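# Reorient a loose part on the up-turned robot palm

## Task

A part rests loose on the palm of the up-turned robot hand. Rotate it using only that hand until its orientation relative to the hand matches the two goal pictures. The hand includes the wrist camera, the camera's post and the arm's final link. If the part contacts anything else or comes off the hand, the task fails. To finish, let it rest still for a moment on the palm or fingers, clear of the wrist, camera and post. The palm must face straight up, and no hand motor may read moving or overload or be accumulating high-current time (a motor dead from the first reading is exempt). Then declare the task complete. The hand is opened at that point, and the part must still be correctly oriented while lying on the open hand; anything only the robot's grip holds in place does not count.

## Robot and tools

ROBOT. One arm carrying a right hand with index, middle and ring fingers and a thumb. It is controlled through a hand point in front of the palm, where the thumb tip would meet the index and middle tips. Hand point axes: +z runs along the straightened fingers toward the tips, +x runs across the palm away from the thumb, and +y points out of the palm face (the face sits at y = -0.062 m). For the palm to face up, hand +y must point along scene +z. A fixed mast by the wrist on the palm side occupies x +0.05 to +0.10, z -0.16 to -0.11, up to y = +0.06 m, and it can strike things. Only the fingertip rubber caps grip well.

SCENE FRAME. The origin is on the table top under the arm base. +z is up, and +y is to the left when looking along +x. The state line gives end_effector_position (m) and end_effector_quat_wxyz. Positions are approximate, and arm moves often finish a centimetre or more off target, usually low. The elbow may sag with every action unless you re-aim at the pose you want to keep.

ROW FORMAT. Each row is 24 numbers, all between -1 and 1. It is a single list for the whole robot, because there is only one arm. Order: dx, dy, dz, rx, ry, rz, then index_mcp, index_abd, index_pip, index_dip, middle_mcp, middle_abd, middle_pip, middle_dip, ring_mcp, ring_abd, ring_pip, ring_dip, thumb_cmc, thumb_axl, thumb_mcp, thumb_ipl, current_limit, speed.

The first six numbers are an offset, not a pose. They are given in the hand point's own axes and measured from the pose in the latest result that reported it; if no result has reported it yet, or for later calls in the same reply, they are measured from the actual pose when the action begins. A value of 1.0 equals 0.6 m or 180 degrees. rx, ry, rz together form one rotation vector. Each row is measured from that same base pose, not from the row before it. All zeros therefore pulls the arm back to the base pose; it is not a pause. Per control step the command is clipped to 70 mm and 16 degrees from the measured pose.

The sixteen joint numbers are absolute goal angles, scaled linearly between each hinge's stops. Format: degrees at +1, degrees at -1, value when straight. Finger _mcp: -18, +128, 0.75. _abd: -60, +60, 0.00. _pip: -29, +108, 0.58. _dip: -21, +117, 0.70. Moving toward -1 curls a finger toward the palm, and for _abd it swings the finger away from the thumb. thumb_cmc: -20, +120, 0.71; toward -1 it brings the thumb from beside the palm round to in front of it. thumb_axl: -27, +140, 0.68; it rolls the thumb about its own length. thumb_mcp: -69, +109, 0.23. thumb_ipl: -77, +108, 0.17. With thumb_axl straight, thumb_mcp and thumb_ipl toward -1 bend the thumb toward +z. With thumb_axl at -0.40, they bend it the same way thumb_cmc toward -1 swings it.

current_limit sets the cap for all motors, from 0 mA at -1 to 550 mA at +1, with a minimum of 11 mA. Low caps also slow the motors and may leave a finger unable to lift itself. speed sets goal slew at (speed+1)/2 of 5.9 rad/s. The initial values are +0.4 and -0.6, and the last values written remain in effect.

TOOLS.
execute_actions {"actions": [...], "pictures": bool}: the list holds at most one item. An empty list just reports the state. {"rows": [[24 numbers], ...], "steps": n} runs up to 15 steps of 1/30 s; the default is 15, and the final row repeats if there are fewer rows than steps. {"steps": n} with no rows waits up to 300 steps, counted from the previous result, and your reply time counts toward them. A refused call sends nothing to the robot.
move {"target": [24 numbers], "speed": m/s}: follows a straight path toward the offset pose in target, using the same base-pose rule. speed ranges from 0.002 to 0.5 (default 0.25), and turning is capped at twice that value in rad/s. The path lasts 0.5 to 10 s. It does not slow for obstacles, and faster contact hits harder. The hand numbers are sent at the start. The result adds a move: line with the outcome (done, off_target, moving, held, fault), the limits applied (paced = clipped, held = steps blocked), and the distance to target.
wait {"seconds": 0 to 10}: lets time pass without sending commands.
zoom_image {"camera": cam_high|cam_low|cam_wrist, "region": [x0,y0,x1,y1]}: pixel box on the latest image, at most 504x504. cam_high and cam_low are 896x504; cam_wrist is 504x504 fisheye.
show_instructions {}: shows the reference pictures again.
finished_scene {"scene": current number}: declares the task complete. This is final.

RESULTS. hand_goal and hand_measured use the same -1..1 scale. hand_current_ma is positive when pushing toward -1. hand_state reads moving, goal, blocked or overload. A motor at 495 mA or more accumulates seconds and shuts down at 5 s for 10 s, so avoid squeezing hard for long. HELD or pose unreachable means the clearance check altered or blocked a command. Hand target shows the current drive pose. Watch for FAULT, HAND FAULT and MOTOR HOT lines. After a fault, the remaining calls in that reply do not run.

CAUTIONS. The simulation keeps running while you think. Roll the part gently with small finger motions, keep the palm level, and never let the part touch the table, the mast-free world or fall off. Loose objects may occasionally get nudged. Before finishing, relax the fingers so no motor is straining, and confirm from the wrist camera that the part's orientation matches the goal pictures.

Each tool is called after "Request:" by a JSON object that holds its "fn" and its "kwargs".

## Session

Request:
{"fn": "show_instructions", "kwargs": {}}

Request:
{"fn": "execute_actions", "kwargs": {"actions": []}}

Reference images for this scene: goal picture from the wrist camera place, goal picture looking into the palm.

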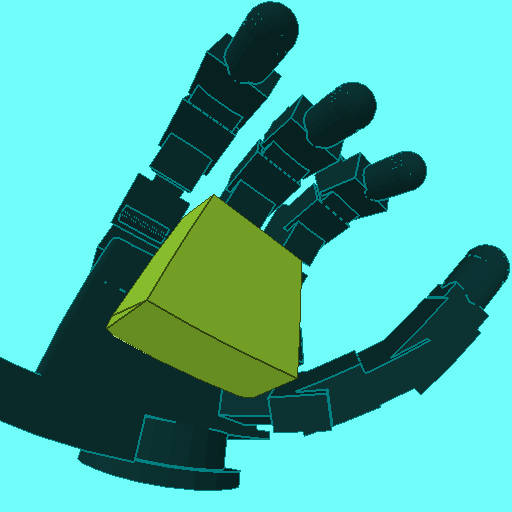

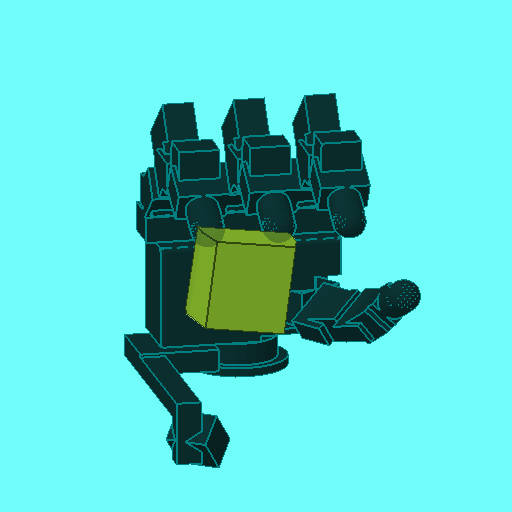

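Scene clock: 0.00 s of 4800.00 s.
end_effector_position=(+0.4927, +0.0406, +0.4906) hand_goal=(+0.046, +0.000, -0.008, +0.280, +0.046, +0.000, -0.008, +0.280, +0.046, +0.000, -0.008, +0.280, -0.104, +0.266, +0.032, -0.018) hand_measured=(+0.062, +0.000, -0.006, +0.282, +0.060, +0.000, -0.006, +0.282, +0.060, +0.000, -0.006, +0.282, -0.092, +0.270, +0.034, -0.016) hand_current_ma=(+91, +0, +13, +12, +81, +0, +13, +12, +81, +0, +13, +13, +67, +26, +11, +11) hand_state=(goal, goal, goal, goal, goal, goal, goal, goal, goal, goal, goal, goal, goal, goal, goal, goal) hand_current_limit=0.40 hand_speed=-0.60 end_effector_quat_wxyz=(+0.495, +0.463, +0.523, +0.517)
Joint positions: [ 0.086  1.124  0.617  0.518  0.049 -0.03 ]
Joint velocities: [-0.024  0.015  0.002 -0.002 -0.022 -0.007]
Joint torques (N m, as the arm reports them, + toward a larger angle): no reading
Motor temperatures (°C, as the motors report them): [23 24 28 25 21 21]
Hand target: +0.496, +0.041, +0.503; +0.500, +0.458, +0.517, +0.523

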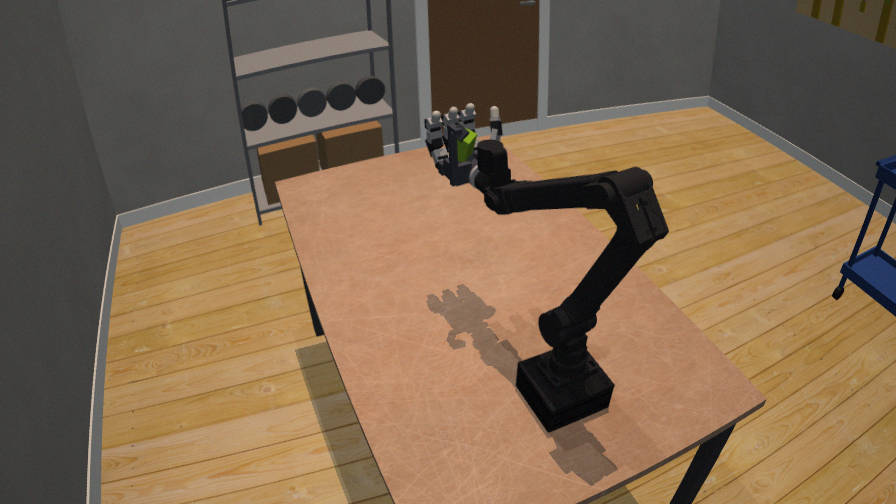

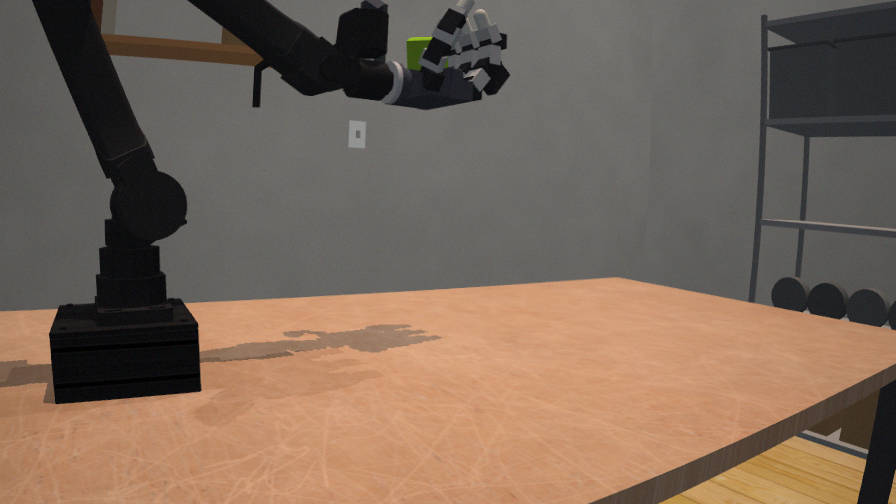

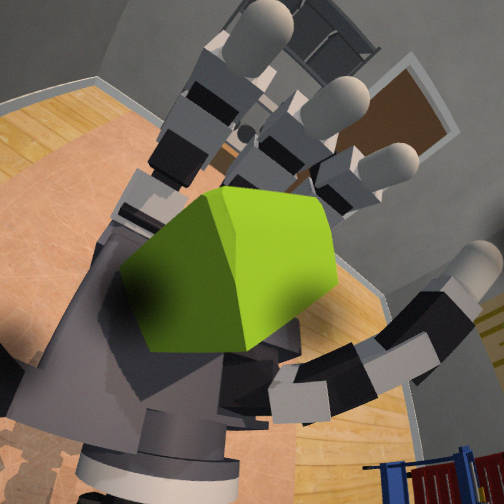

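Request:
{"fn": "move", "kwargs": {"target": [0,-0.3,-0.07,0,0,0,0.046,0,-0.008,0.28,0.046,0,-0.008,0.28,0.046,0,-0.008,0.28,0.3,0.266,0.032,-0.018,0.4,-0.6], "speed": 0.1}}

Request:
{"fn": "zoom_image", "kwargs": {"camera": "cam_wrist", "region": [90, 150, 370, 430]}}

Request:
{"fn": "zoom_image", "kwargs": {"camera": "cam_low", "region": [320, 100, 500, 240]}}

Request:
{"fn": "zoom_image", "kwargs": {"camera": "cam_high", "region": [410, 160, 550, 280]}}

Scene clock: 10.03 s of 4800.00 s.
end_effector_position=(+0.4586, +0.0341, +0.3081) hand_goal=(+0.046, +0.000, -0.008, +0.280, +0.046, +0.000, -0.008, +0.280, +0.046, +0.000, -0.008, +0.280, +0.300, +0.266, +0.032, -0.018) hand_measured=(+0.062, +0.000, -0.006, +0.282, +0.060, +0.000, -0.006, +0.282, +0.058, +0.000, -0.006, +0.282, +0.308, +0.270, +0.034, -0.016) hand_current_ma=(+88, +0, +13, +12, +79, +0, +13, +12, +78, +0, +13, +13, +40, +24, +10, +10) hand_state=(goal, goal, goal, goal, goal, goal, goal, goal, goal, goal, goal, goal, goal, goal, goal, goal) hand_current_limit=0.40 hand_speed=-0.60 end_effector_quat_wxyz=(+0.491, +0.467, +0.528, +0.512)
Joint positions: [ 0.086  1.622  0.332  1.284  0.049 -0.03 ]
Joint velocities: [-0.005  0.005  0.007 -0.002  0.022  0.051]
Joint torques (N m, as the arm reports them, + toward a larger angle): [ 1.99 -9.93  4.86  3.37  0.08 -0.12]
Motor temperatures (°C, as the motors report them): [23 24 31 25 21 21]
Hand target: +0.455, +0.034, +0.309; +0.495, +0.463, +0.523, +0.517
Off the commanded pose: 0.005 m, 1 deg.
move: done

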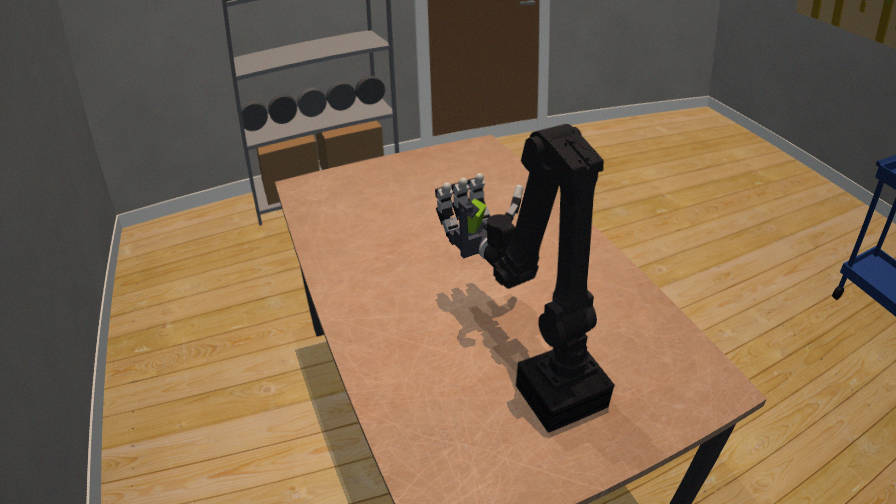

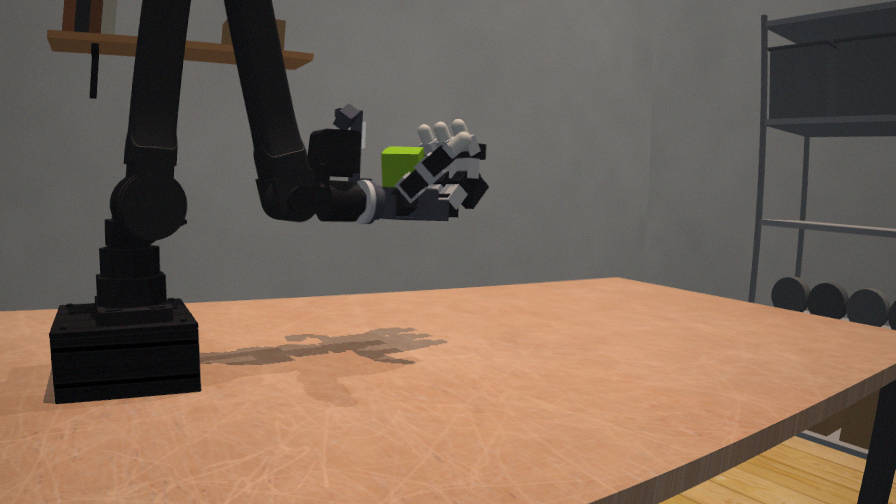

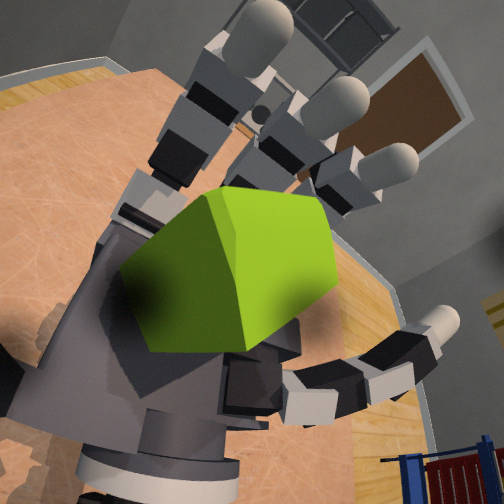

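Region (90, 150, 370, 430) of cam_wrist's 504x504 image, scaled by 1.800, with more detail than that image has.

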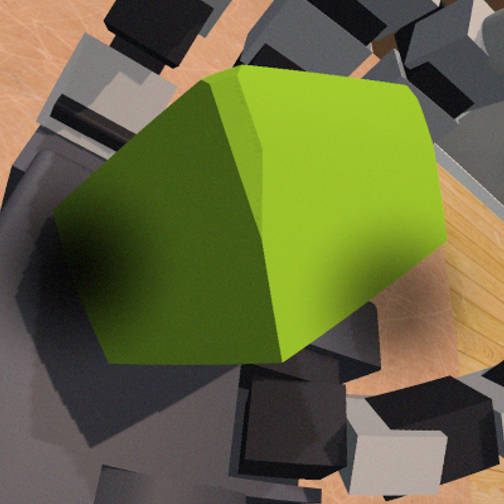

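Region (320, 100, 500, 240) of cam_low's 896x504 image, scaled by 2.800, with more detail than that image has.

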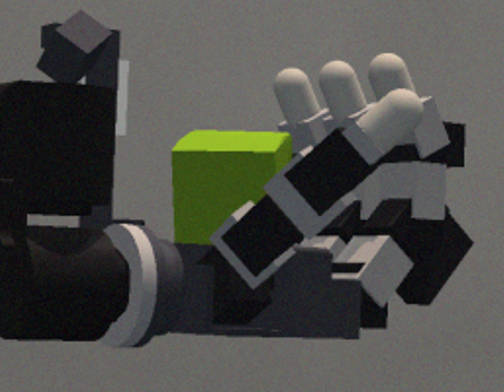

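Region (410, 160, 550, 280) of cam_high's 896x504 image, scaled by 3.600, with more detail than that image has; it fills the top 432 rows of this view, and the rest is white.

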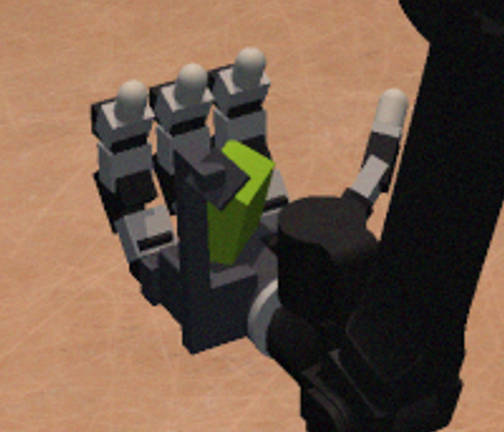

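Request:
{"fn": "move", "kwargs": {"target": [0,0,0,0.03,0,-0.05,0.5,0,0.2,0.1,0.5,0,0.2,0.1,0.5,0,0.2,0.1,-0.6,0.0,0.0,0.0,0.4,-0.8], "speed": 0.1}}

Scene clock: 25.00 s of 4800.00 s.
end_effector_position=(+0.4630, +0.0384, +0.3091) hand_goal=(+0.500, +0.000, +0.200, +0.100, +0.500, +0.000, +0.200, +0.100, +0.500, +0.000, +0.200, +0.100, -0.600, +0.000, +0.000, +0.000) hand_measured=(+0.510, +0.000, +0.200, +0.102, +0.508, +0.000, +0.200, +0.102, +0.508, +0.000, +0.200, +0.102, -0.602, +0.002, -0.002, -0.002) hand_current_ma=(+52, +0, -1, +14, +46, +0, -1, +14, +46, +0, -1, +15, -10, +13, -11, -13) hand_state=(goal, goal, goal, goal, goal, goal, goal, goal, goal, goal, goal, goal, goal, goal, goal, goal) hand_current_limit=0.40 hand_speed=-0.80 end_effector_quat_wxyz=(+0.506, +0.444, +0.583, +0.454)
Joint positions: [ 0.056  1.52   0.332  1.099  0.021 -0.177]
Joint velocities: [-0.005 -0.015  0.002 -0.002  0.022 -0.007]
Joint torques (N m, as the arm reports them, + toward a larger angle): [  1.23 -11.96   5.32   1.73  -0.07  -0.09]
Motor temperatures (°C, as the motors report them): [23 24 30 25 21 21]
Hand target: +0.459, +0.034, +0.308; +0.507, +0.446, +0.587, +0.447
Off the commanded pose: 0.006 m, 1 deg.
move: done

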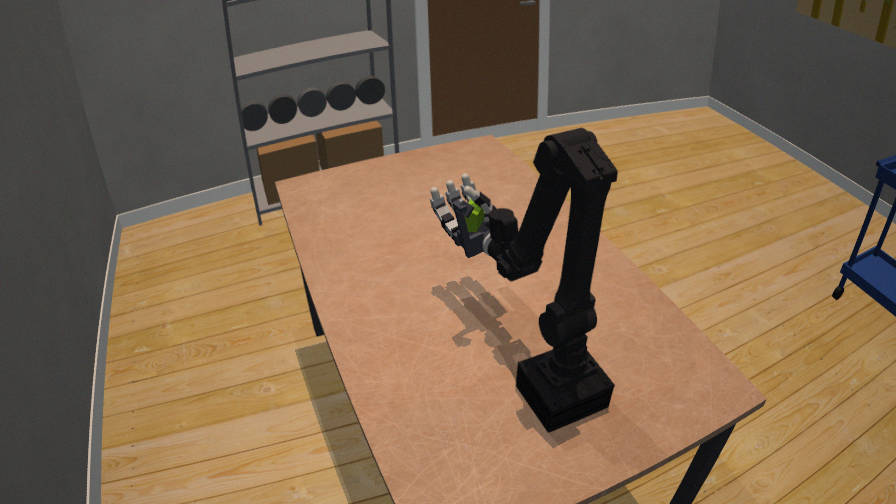

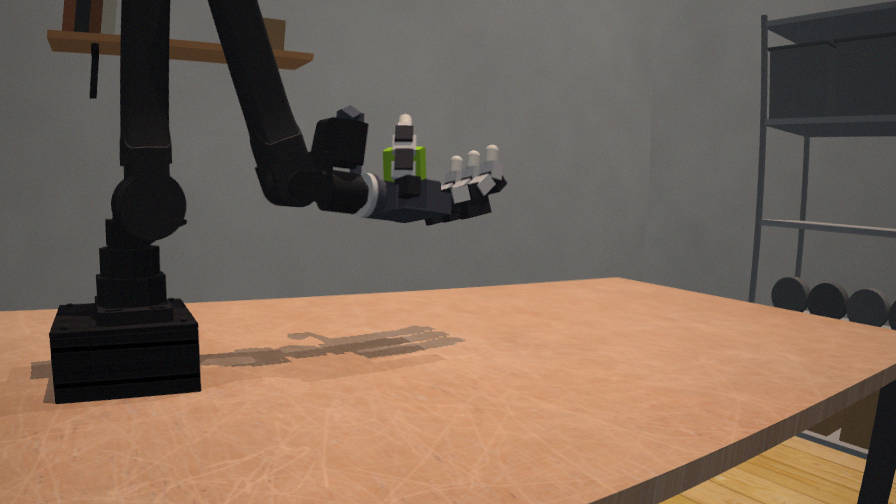

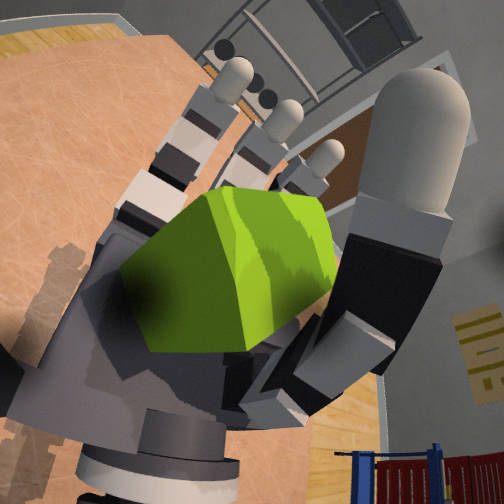

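Request:
{"fn": "move", "kwargs": {"target": [0,0,0,0.0,0,0.06,0.5,0,0.2,0.1,0.5,0,0.2,0.1,0.4,-0.3,0.2,0.1,-0.85,0.0,0.0,0.0,0.4,-0.9], "speed": 0.1}}

Scene clock: 36.63 s of 4800.00 s.
end_effector_position=(+0.4623, +0.0353, +0.3066) hand_goal=(+0.500, +0.000, +0.200, +0.100, +0.500, +0.000, +0.200, +0.100, +0.400, -0.300, +0.200, +0.100, -0.850, +0.000, +0.000, +0.000) hand_measured=(+0.510, +0.000, +0.200, +0.102, +0.508, +0.000, +0.200, +0.102, +0.422, -0.298, +0.200, +0.102, -0.842, +0.002, +0.000, -0.002) hand_current_ma=(+53, +0, -1, +14, +47, +0, -1, +14, +131, +12, -1, +15, +41, +13, -3, -13) hand_state=(goal, goal, goal, goal, goal, goal, goal, goal, blocked, goal, goal, goal, goal, goal, goal, goal) hand_current_limit=0.40 hand_speed=-0.90 end_effector_quat_wxyz=(+0.467, +0.495, +0.541, +0.495)
Joint positions: [0.102 1.52  0.332 1.099 0.073 0.001]
Joint velocities: [ 0.005 -0.015 -0.002  0.007 -0.11   0.022]
Joint torques (N m, as the arm reports them, + toward a larger angle): [  2.63 -11.5    6.62   1.62   0.22   0.07]
Motor temperatures (°C, as the motors report them): [23 25 30 25 21 21]
Hand target: +0.463, +0.038, +0.309; +0.461, +0.497, +0.539, +0.500
Off the commanded pose: 0.004 m, 1 deg.
move: done

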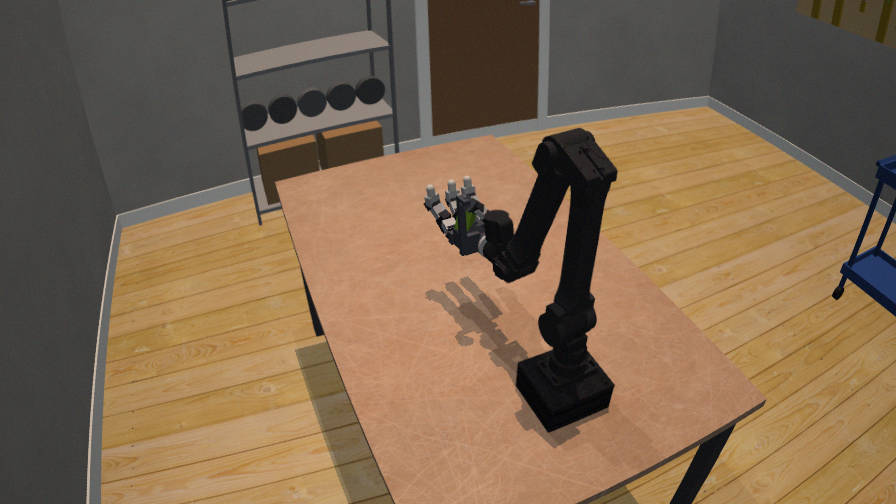

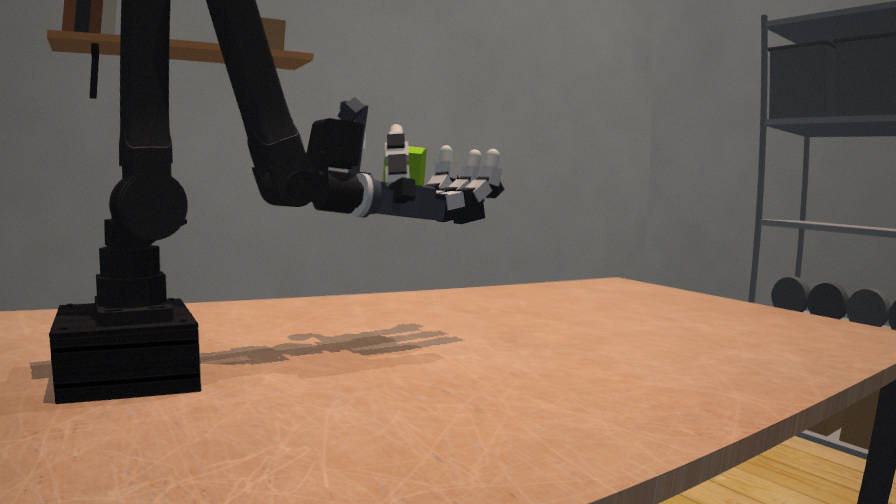

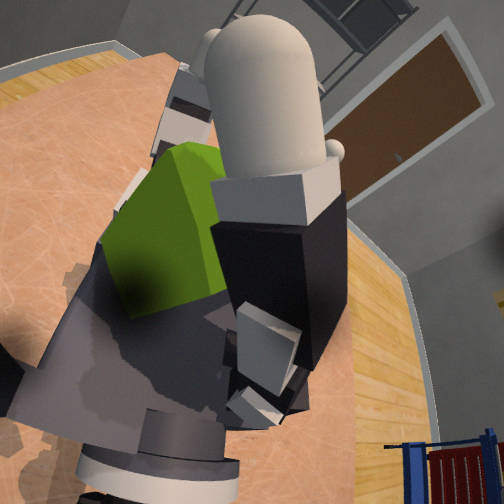

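Request:
{"fn": "move", "kwargs": {"target": [0,0,0,0.0,0,0.04,0.2,0,0.3,0.1,0.1,0,0.3,0.1,-0.1,-0.1,0.3,0.1,-0.1,0.27,0.0,0.0,0.4,-0.8], "speed": 0.1}}

Scene clock: 43.03 s of 4800.00 s.
end_effector_position=(+0.4618, +0.0314, +0.3027) hand_goal=(+0.200, +0.000, +0.300, +0.100, +0.100, +0.000, +0.300, +0.100, -0.100, -0.100, +0.300, +0.100, -0.100, +0.270, +0.000, +0.000) hand_measured=(+0.226, +0.000, +0.300, +0.102, +0.120, +0.000, +0.300, +0.102, -0.086, -0.102, +0.300, +0.102, -0.096, +0.270, -0.002, -0.002) hand_current_ma=(+134, +0, -2, +14, +110, +0, -2, +13, +85, -13, -4, +14, +19, -4, -12, -13) hand_state=(blocked, goal, goal, goal, goal, goal, goal, goal, goal, goal, goal, goal, goal, goal, goal, goal) hand_current_limit=0.40 hand_speed=-0.80 end_effector_quat_wxyz=(+0.439, +0.527, +0.511, +0.518)
Joint positions: [0.126 1.52  0.332 1.095 0.105 0.117]
Joint velocities: [ 0.005 -0.015 -0.002 -0.002  0.022  0.022]
Joint torques (N m, as the arm reports them, + toward a larger angle): [  2.76 -11.64   6.67   1.68   0.24  -0.01]
Motor temperatures (°C, as the motors report them): [23 25 30 25 21 21]
Hand target: +0.462, +0.035, +0.307; +0.434, +0.528, +0.509, +0.523
Off the commanded pose: 0.006 m, 1 deg.
move: done

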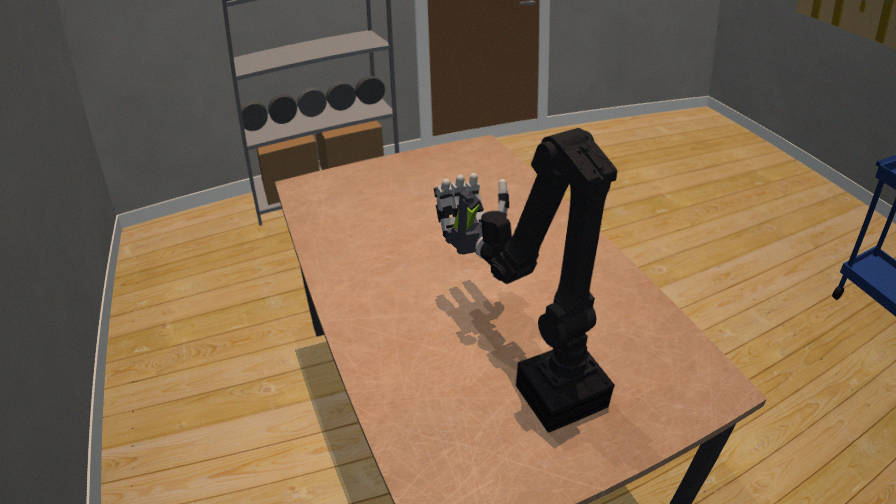

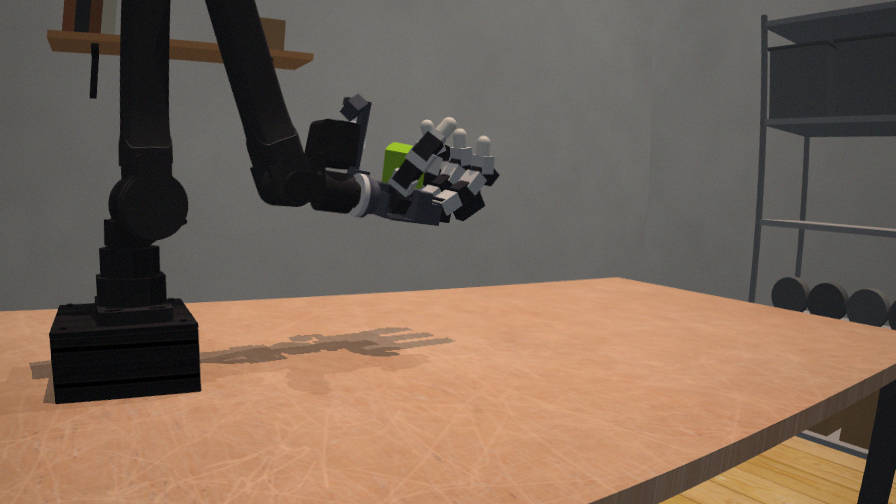

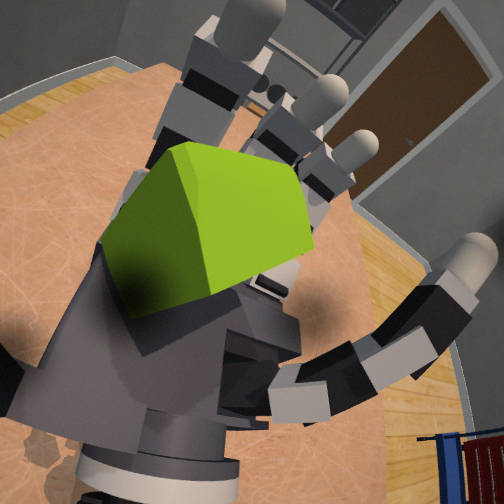

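Request:
{"fn": "move", "kwargs": {"target": [0,-0.03,-0.08,0.19,0,-0.04,0.0,0,0.4,0.0,0.0,0,0.4,0.0,0.0,-0.15,0.4,0.0,-0.1,0.27,0.0,0.0,0.4,-0.8], "speed": 0.08}}

Scene clock: 50.90 s of 4800.00 s.
end_effector_position=(+0.3904, +0.0306, +0.2424) hand_goal=(+0.000, +0.000, +0.400, +0.000, +0.000, +0.000, +0.400, +0.000, +0.000, -0.150, +0.400, +0.000, -0.100, +0.270, +0.000, +0.000) hand_measured=(+0.022, +0.000, +0.400, +0.002, +0.018, +0.000, +0.400, +0.002, +0.016, -0.148, +0.402, +0.002, -0.096, +0.270, -0.002, -0.002) hand_current_ma=(+115, +0, +1, +13, +103, +0, +1, +13, +98, +11, +12, +14, +20, -2, -12, -13) hand_state=(blocked, goal, goal, goal, goal, goal, goal, goal, goal, goal, goal, goal, goal, goal, goal, goal) hand_current_limit=0.40 hand_speed=-0.80 end_effector_quat_wxyz=(+0.269, +0.607, +0.688, +0.293)
Joint positions: [ 0.101  0.864  0.328 -0.229  0.025  0.018]
Joint velocities: [-0.005  0.005  0.012 -0.002 -0.037 -0.007]
Joint torques (N m, as the arm reports them, + toward a larger angle): [ 1.24 -5.11 16.45  1.2  -0.06 -0.14]
Motor temperatures (°C, as the motors report them): [23 25 31 25 21 21]
Hand target: +0.409, +0.030, +0.289; +0.293, +0.598, +0.674, +0.319
Off the commanded pose: 0.051 m, 4 deg.
move: off_target

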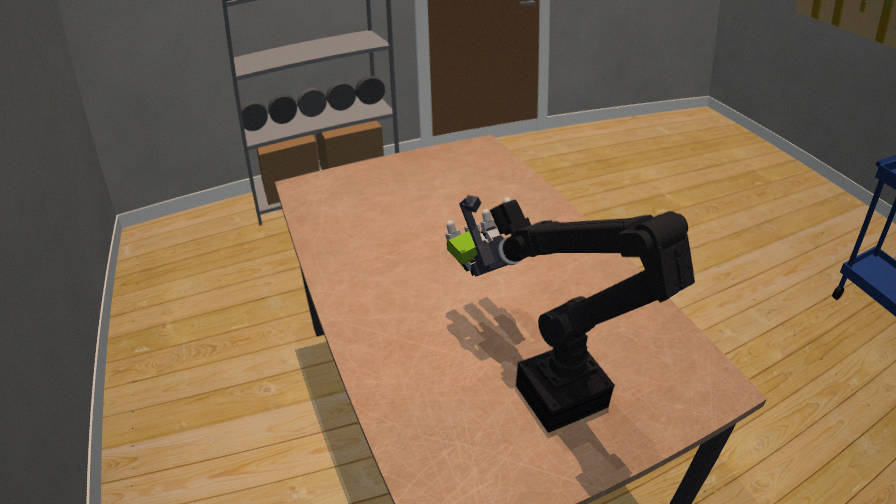

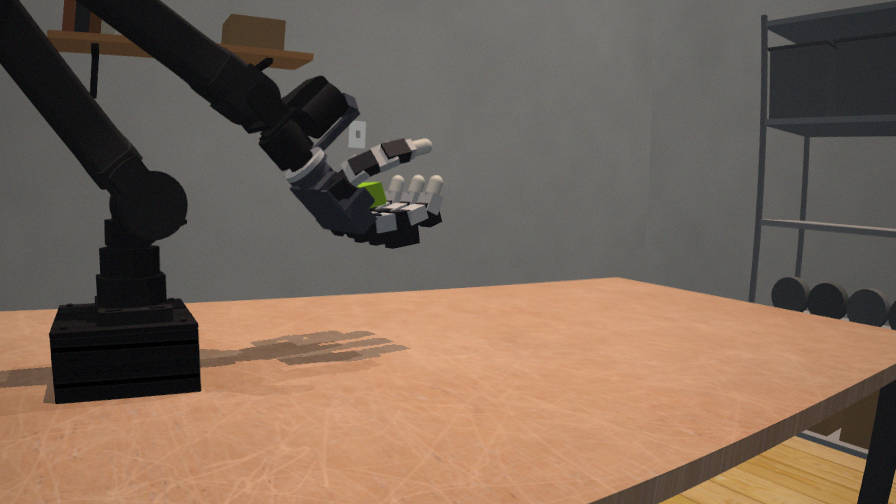

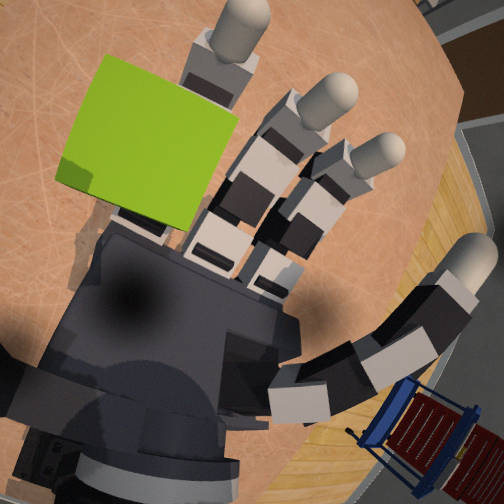

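Request:
{"fn": "move", "kwargs": {"target": [0,0,0,0,0.075,0.08,-0.3,0,0.3,0.0,0.05,0,0.4,0.0,0.0,-0.15,0.4,0.0,-0.1,0.27,0.0,0.0,0.4,-0.8], "speed": 0.07}}

Scene clock: 58.33 s of 4800.00 s.
end_effector_position=(+0.3887, +0.0352, +0.2354) hand_goal=(-0.300, +0.000, +0.300, +0.000, +0.050, +0.000, +0.400, +0.000, +0.000, -0.150, +0.400, +0.000, -0.100, +0.270, +0.000, +0.000) hand_measured=(-0.276, +0.000, +0.306, +0.002, +0.058, +0.000, +0.400, +0.002, +0.016, -0.148, +0.402, +0.002, -0.096, +0.270, -0.002, -0.002) hand_current_ma=(+133, +0, +32, +13, +50, +0, +1, +13, +98, +11, +12, +14, +22, +1, -12, -13) hand_state=(blocked, goal, goal, goal, goal, goal, goal, goal, goal, goal, goal, goal, goal, goal, goal, goal) hand_current_limit=0.40 hand_speed=-0.80 end_effector_quat_wxyz=(+0.146, +0.645, +0.643, +0.385)
Joint positions: [ 0.015  0.864  0.328 -0.229 -0.274  0.188]
Joint velocities: [-0.015  0.005 -0.007  0.007 -0.081  0.022]
Joint torques (N m, as the arm reports them, + toward a larger angle): [ 1.44 -4.77 10.82  2.04 -0.32 -0.15]
Motor temperatures (°C, as the motors report them): [23 25 35 25 21 21]
Hand target: +0.390, +0.030, +0.243; +0.150, +0.649, +0.633, +0.395
Off the commanded pose: 0.009 m, 2 deg.
move: done

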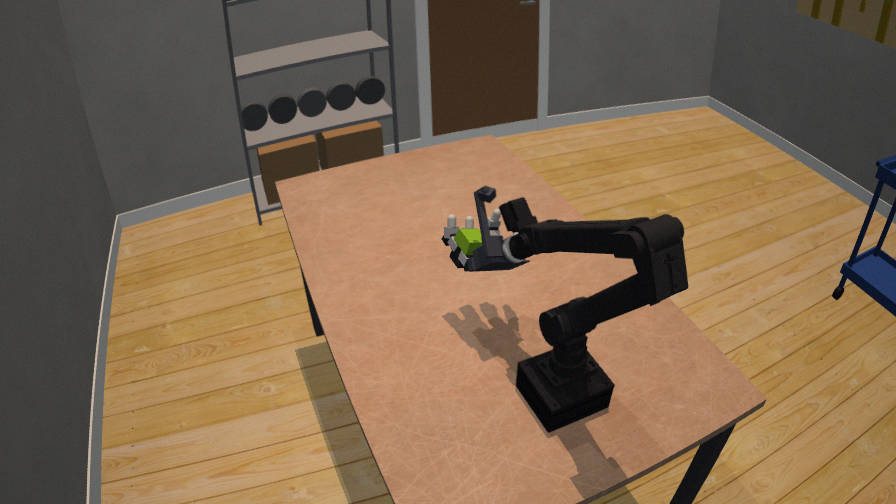

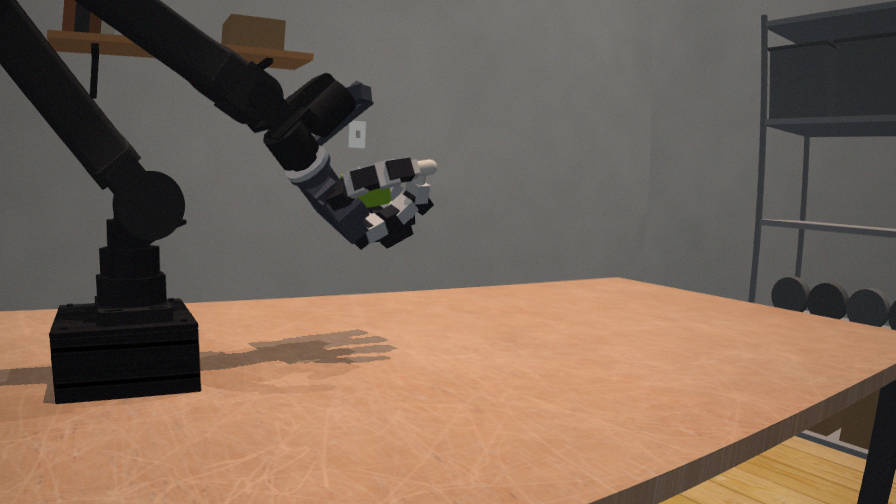

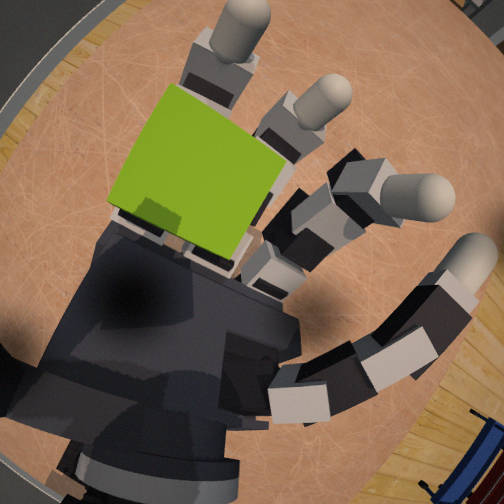

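Request:
{"fn": "move", "kwargs": {"target": [0,0.14,0,-0.236,0,-0.08,0.3,0,0.3,0.0,0.55,0,0.5,0.0,0.5,-0.15,0.5,0.0,-0.1,0.27,0.0,0.0,0.4,-0.94], "speed": 0.1}}

Scene clock: 73.33 s of 4800.00 s.
end_effector_position=(+0.4376, +0.0266, +0.2755) hand_goal=(+0.300, +0.000, +0.300, +0.000, +0.550, +0.000, +0.500, +0.000, +0.500, -0.150, +0.500, +0.000, -0.100, +0.270, +0.000, +0.000) hand_measured=(+0.308, +0.002, +0.306, +0.002, +0.566, +0.000, +0.502, +0.002, +0.508, -0.148, +0.500, +0.002, -0.096, +0.270, -0.002, -0.002) hand_current_ma=(+44, +7, +31, +13, +94, +1, +7, +13, +51, +11, +2, +14, +25, +1, -13, -13) hand_state=(goal, goal, goal, goal, goal, goal, goal, goal, goal, goal, goal, goal, goal, goal, goal, goal) hand_current_limit=0.40 hand_speed=-0.94 end_effector_quat_wxyz=(+0.398, +0.482, +0.548, +0.556)
Joint positions: [ 0.014  1.643  0.251  1.313 -0.169  0.098]
Joint velocities: [-0.015 -0.005 -0.002 -0.002 -0.037 -0.037]
Joint torques (N m, as the arm reports them, + toward a larger angle): [ 1.4  -9.09  7.2   3.73  0.18 -0.22]
Motor temperatures (°C, as the motors report them): [23 24 34 25 21 21]
Hand target: +0.447, +0.023, +0.291; +0.420, +0.466, +0.535, +0.566
Off the commanded pose: 0.021 m, 4 deg.
move: off_target

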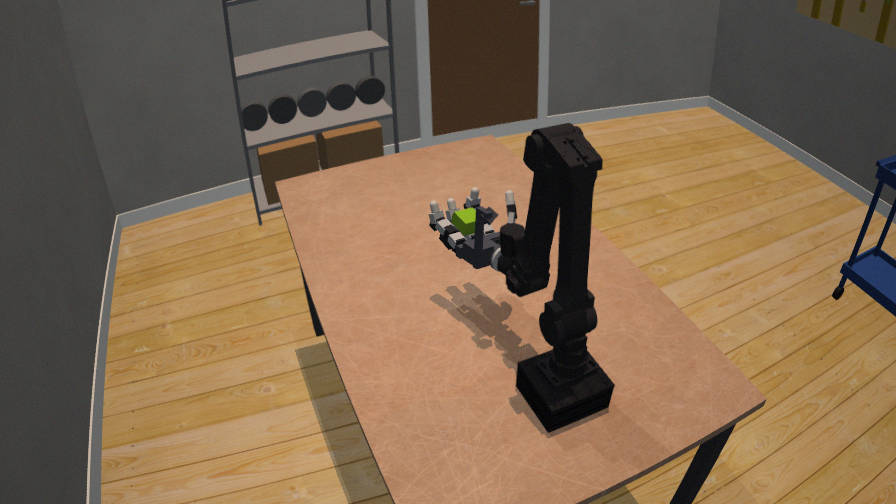

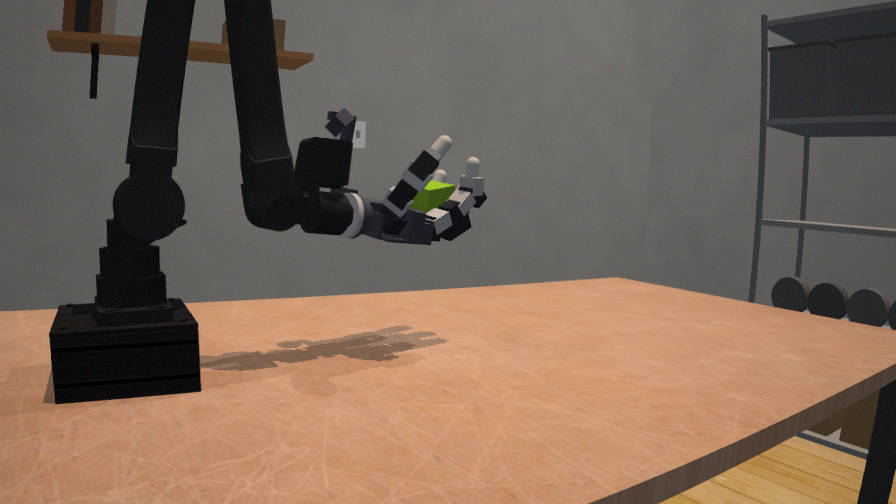

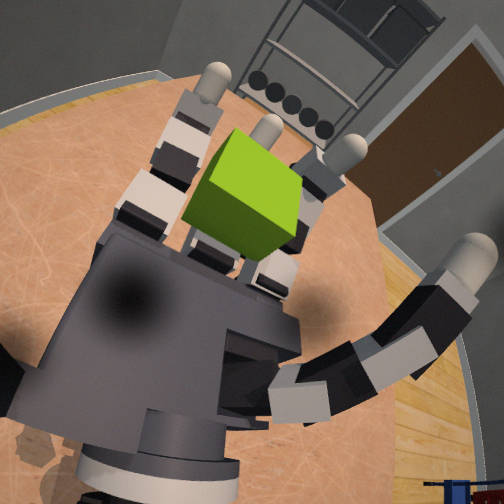

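Request:
{"fn": "zoom_image", "kwargs": {"camera": "cam_wrist", "region": [150, 100, 330, 280]}}

Request:
{"fn": "zoom_image", "kwargs": {"camera": "cam_high", "region": [420, 180, 520, 270]}}

Region (150, 100, 330, 280) of cam_wrist's 504x504 image, scaled by 2.800, with more detail than that image has.

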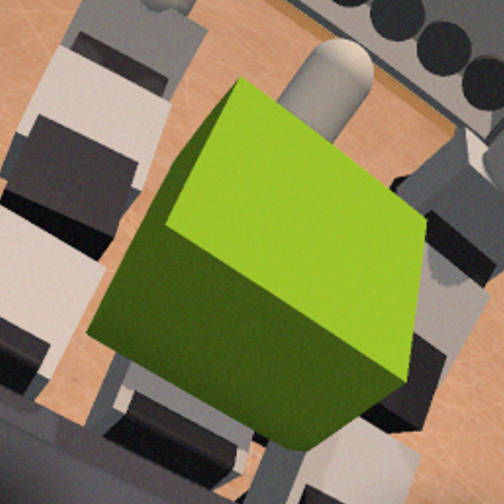

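Region (420, 180, 520, 270) of cam_high's 896x504 image, scaled by 5.040, with more detail than that image has; it fills the top 454 rows of this view, and the rest is white.

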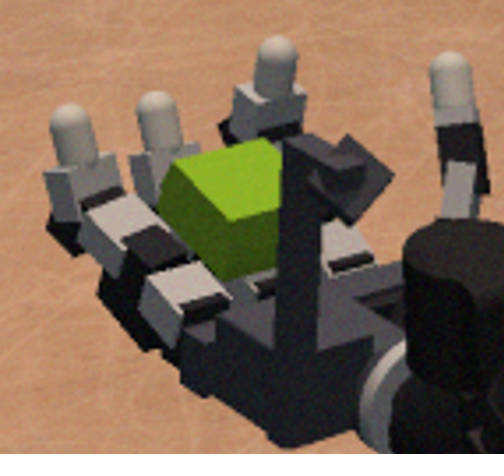

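Request:
{"fn": "move", "kwargs": {"target": [0,0.08,0.02,-0.07,0,-0.03,0.25,0,0.3,0.0,0.25,0,0.2,0.0,0.2,-0.1,0.3,0.0,-0.1,0.27,0.0,0.0,0.4,-0.9], "speed": 0.1}}

Scene clock: 86.47 s of 4800.00 s.
end_effector_position=(+0.4456, +0.0285, +0.3113) hand_goal=(+0.250, +0.000, +0.300, +0.000, +0.250, +0.000, +0.200, +0.000, +0.200, -0.100, +0.300, +0.000, -0.100, +0.270, +0.000, +0.000) hand_measured=(+0.274, +0.002, +0.306, +0.002, +0.274, +0.000, +0.206, +0.002, +0.218, -0.102, +0.306, +0.002, -0.096, +0.270, -0.002, -0.002) hand_current_ma=(+125, +7, +29, +13, +144, +1, +26, +13, +105, -11, +27, +14, +25, +1, -12, -13) hand_state=(blocked, goal, goal, goal, blocked, goal, goal, goal, goal, goal, goal, goal, goal, goal, goal, goal) hand_current_limit=0.40 hand_speed=-0.90 end_effector_quat_wxyz=(+0.456, +0.424, +0.518, +0.587)
Joint positions: [ 0.008  1.715  0.315  1.493 -0.168  0.052]
Joint velocities: [-0.005 -0.005  0.002  0.002 -0.022 -0.051]
Joint torques (N m, as the arm reports them, + toward a larger angle): [ 1.2  -9.56  6.92  3.47  0.13 -0.24]
Motor temperatures (°C, as the motors report them): [23 25 33 26 21 21]
Hand target: +0.453, +0.024, +0.322; +0.475, +0.410, +0.506, +0.592
Off the commanded pose: 0.014 m, 3 deg.
move: off_target

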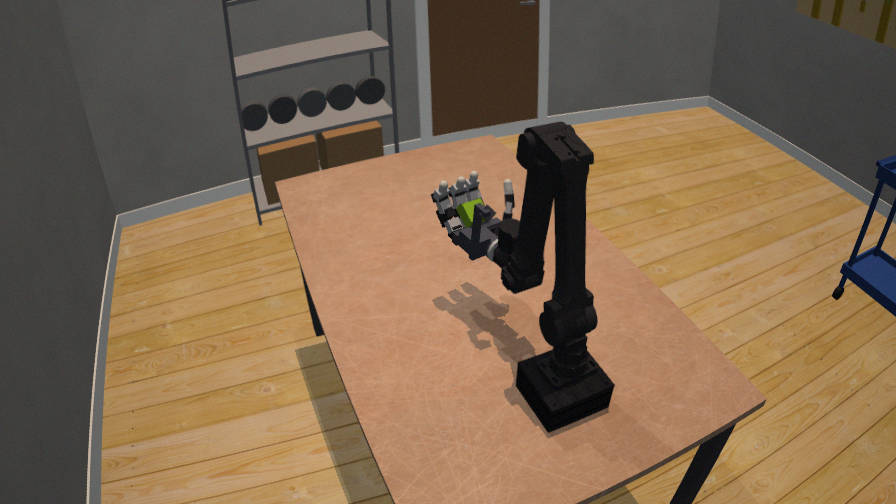

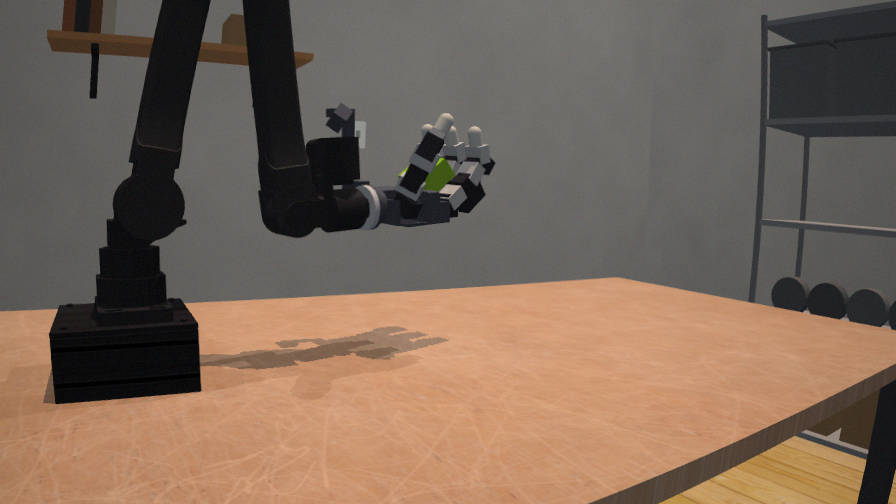

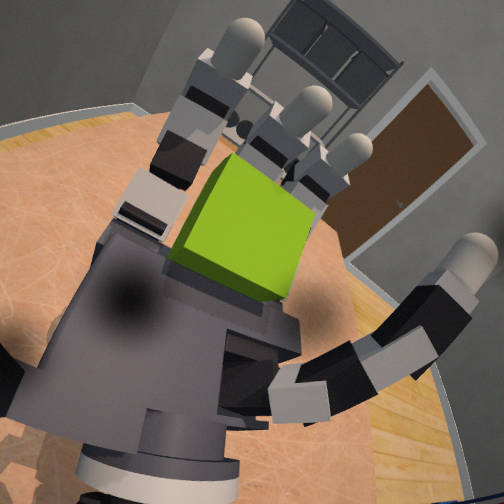

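Request:
{"fn": "move", "kwargs": {"target": [0,0,0,0,0,0,0.6,0,0.3,0.0,0.6,0,-0.7,0.5,0.2,-0.1,0.3,0.0,-0.1,0.27,0.0,0.0,0.4,-0.85], "speed": 0.1}}

Scene clock: 94.87 s of 4800.00 s.
end_effector_position=(+0.4456, +0.0285, +0.3113) hand_goal=(+0.600, +0.000, +0.300, +0.000, +0.600, +0.000, -0.700, +0.500, +0.200, -0.100, +0.300, +0.000, -0.100, +0.270, +0.000, +0.000) hand_measured=(+0.610, +0.002, +0.306, +0.002, +0.608, +0.000, -0.698, +0.498, +0.218, -0.102, +0.306, +0.002, -0.096, +0.270, -0.002, -0.002) hand_current_ma=(+53, +7, +28, +13, +48, +1, +11, -14, +105, -11, +27, +14, +25, +1, -12, -13) hand_state=(goal, goal, goal, goal, goal, goal, goal, goal, goal, goal, goal, goal, goal, goal, goal, goal) hand_current_limit=0.40 hand_speed=-0.85 end_effector_quat_wxyz=(+0.456, +0.424, +0.518, +0.586)
Joint positions: [ 0.008  1.715  0.315  1.493 -0.168  0.052]
Joint velocities: [ 0.005 -0.005 -0.012  0.007 -0.007 -0.037]
Joint torques (N m, as the arm reports them, + toward a larger angle): [  2.08 -11.36   4.27   2.18   0.07  -0.11]
Motor temperatures (°C, as the motors report them): [23 25 32 26 21 21]
Hand target: +0.446, +0.028, +0.311; +0.456, +0.424, +0.518, +0.587
Off the commanded pose: 0.000 m, 0 deg.
move: done

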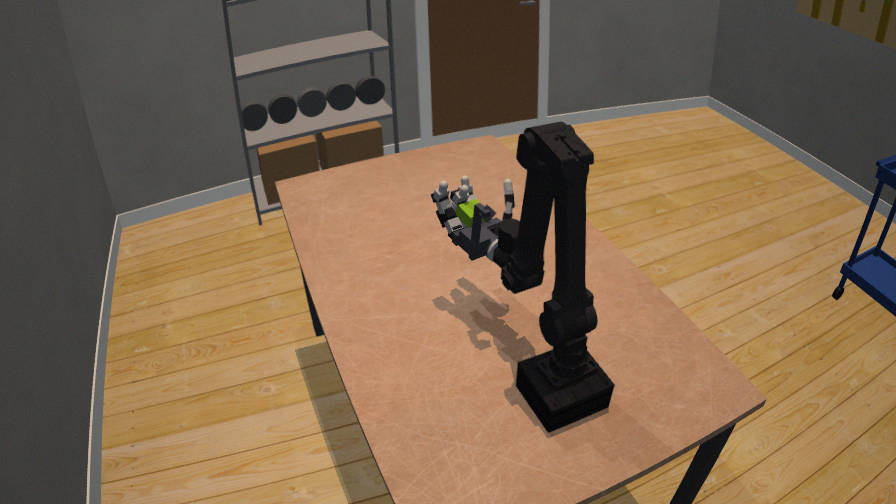

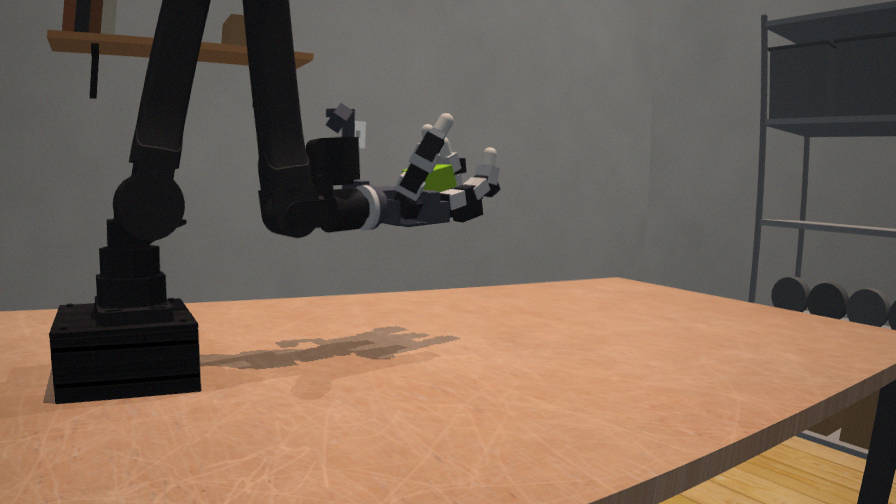

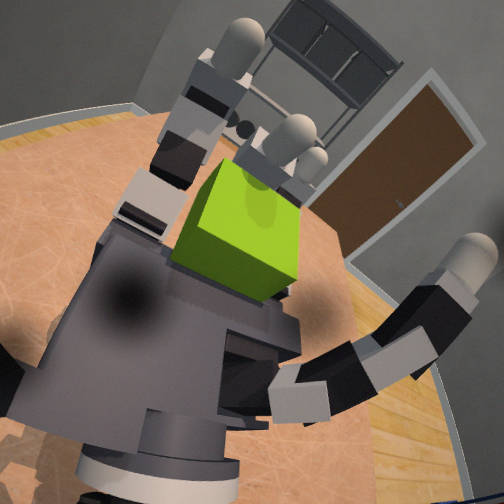

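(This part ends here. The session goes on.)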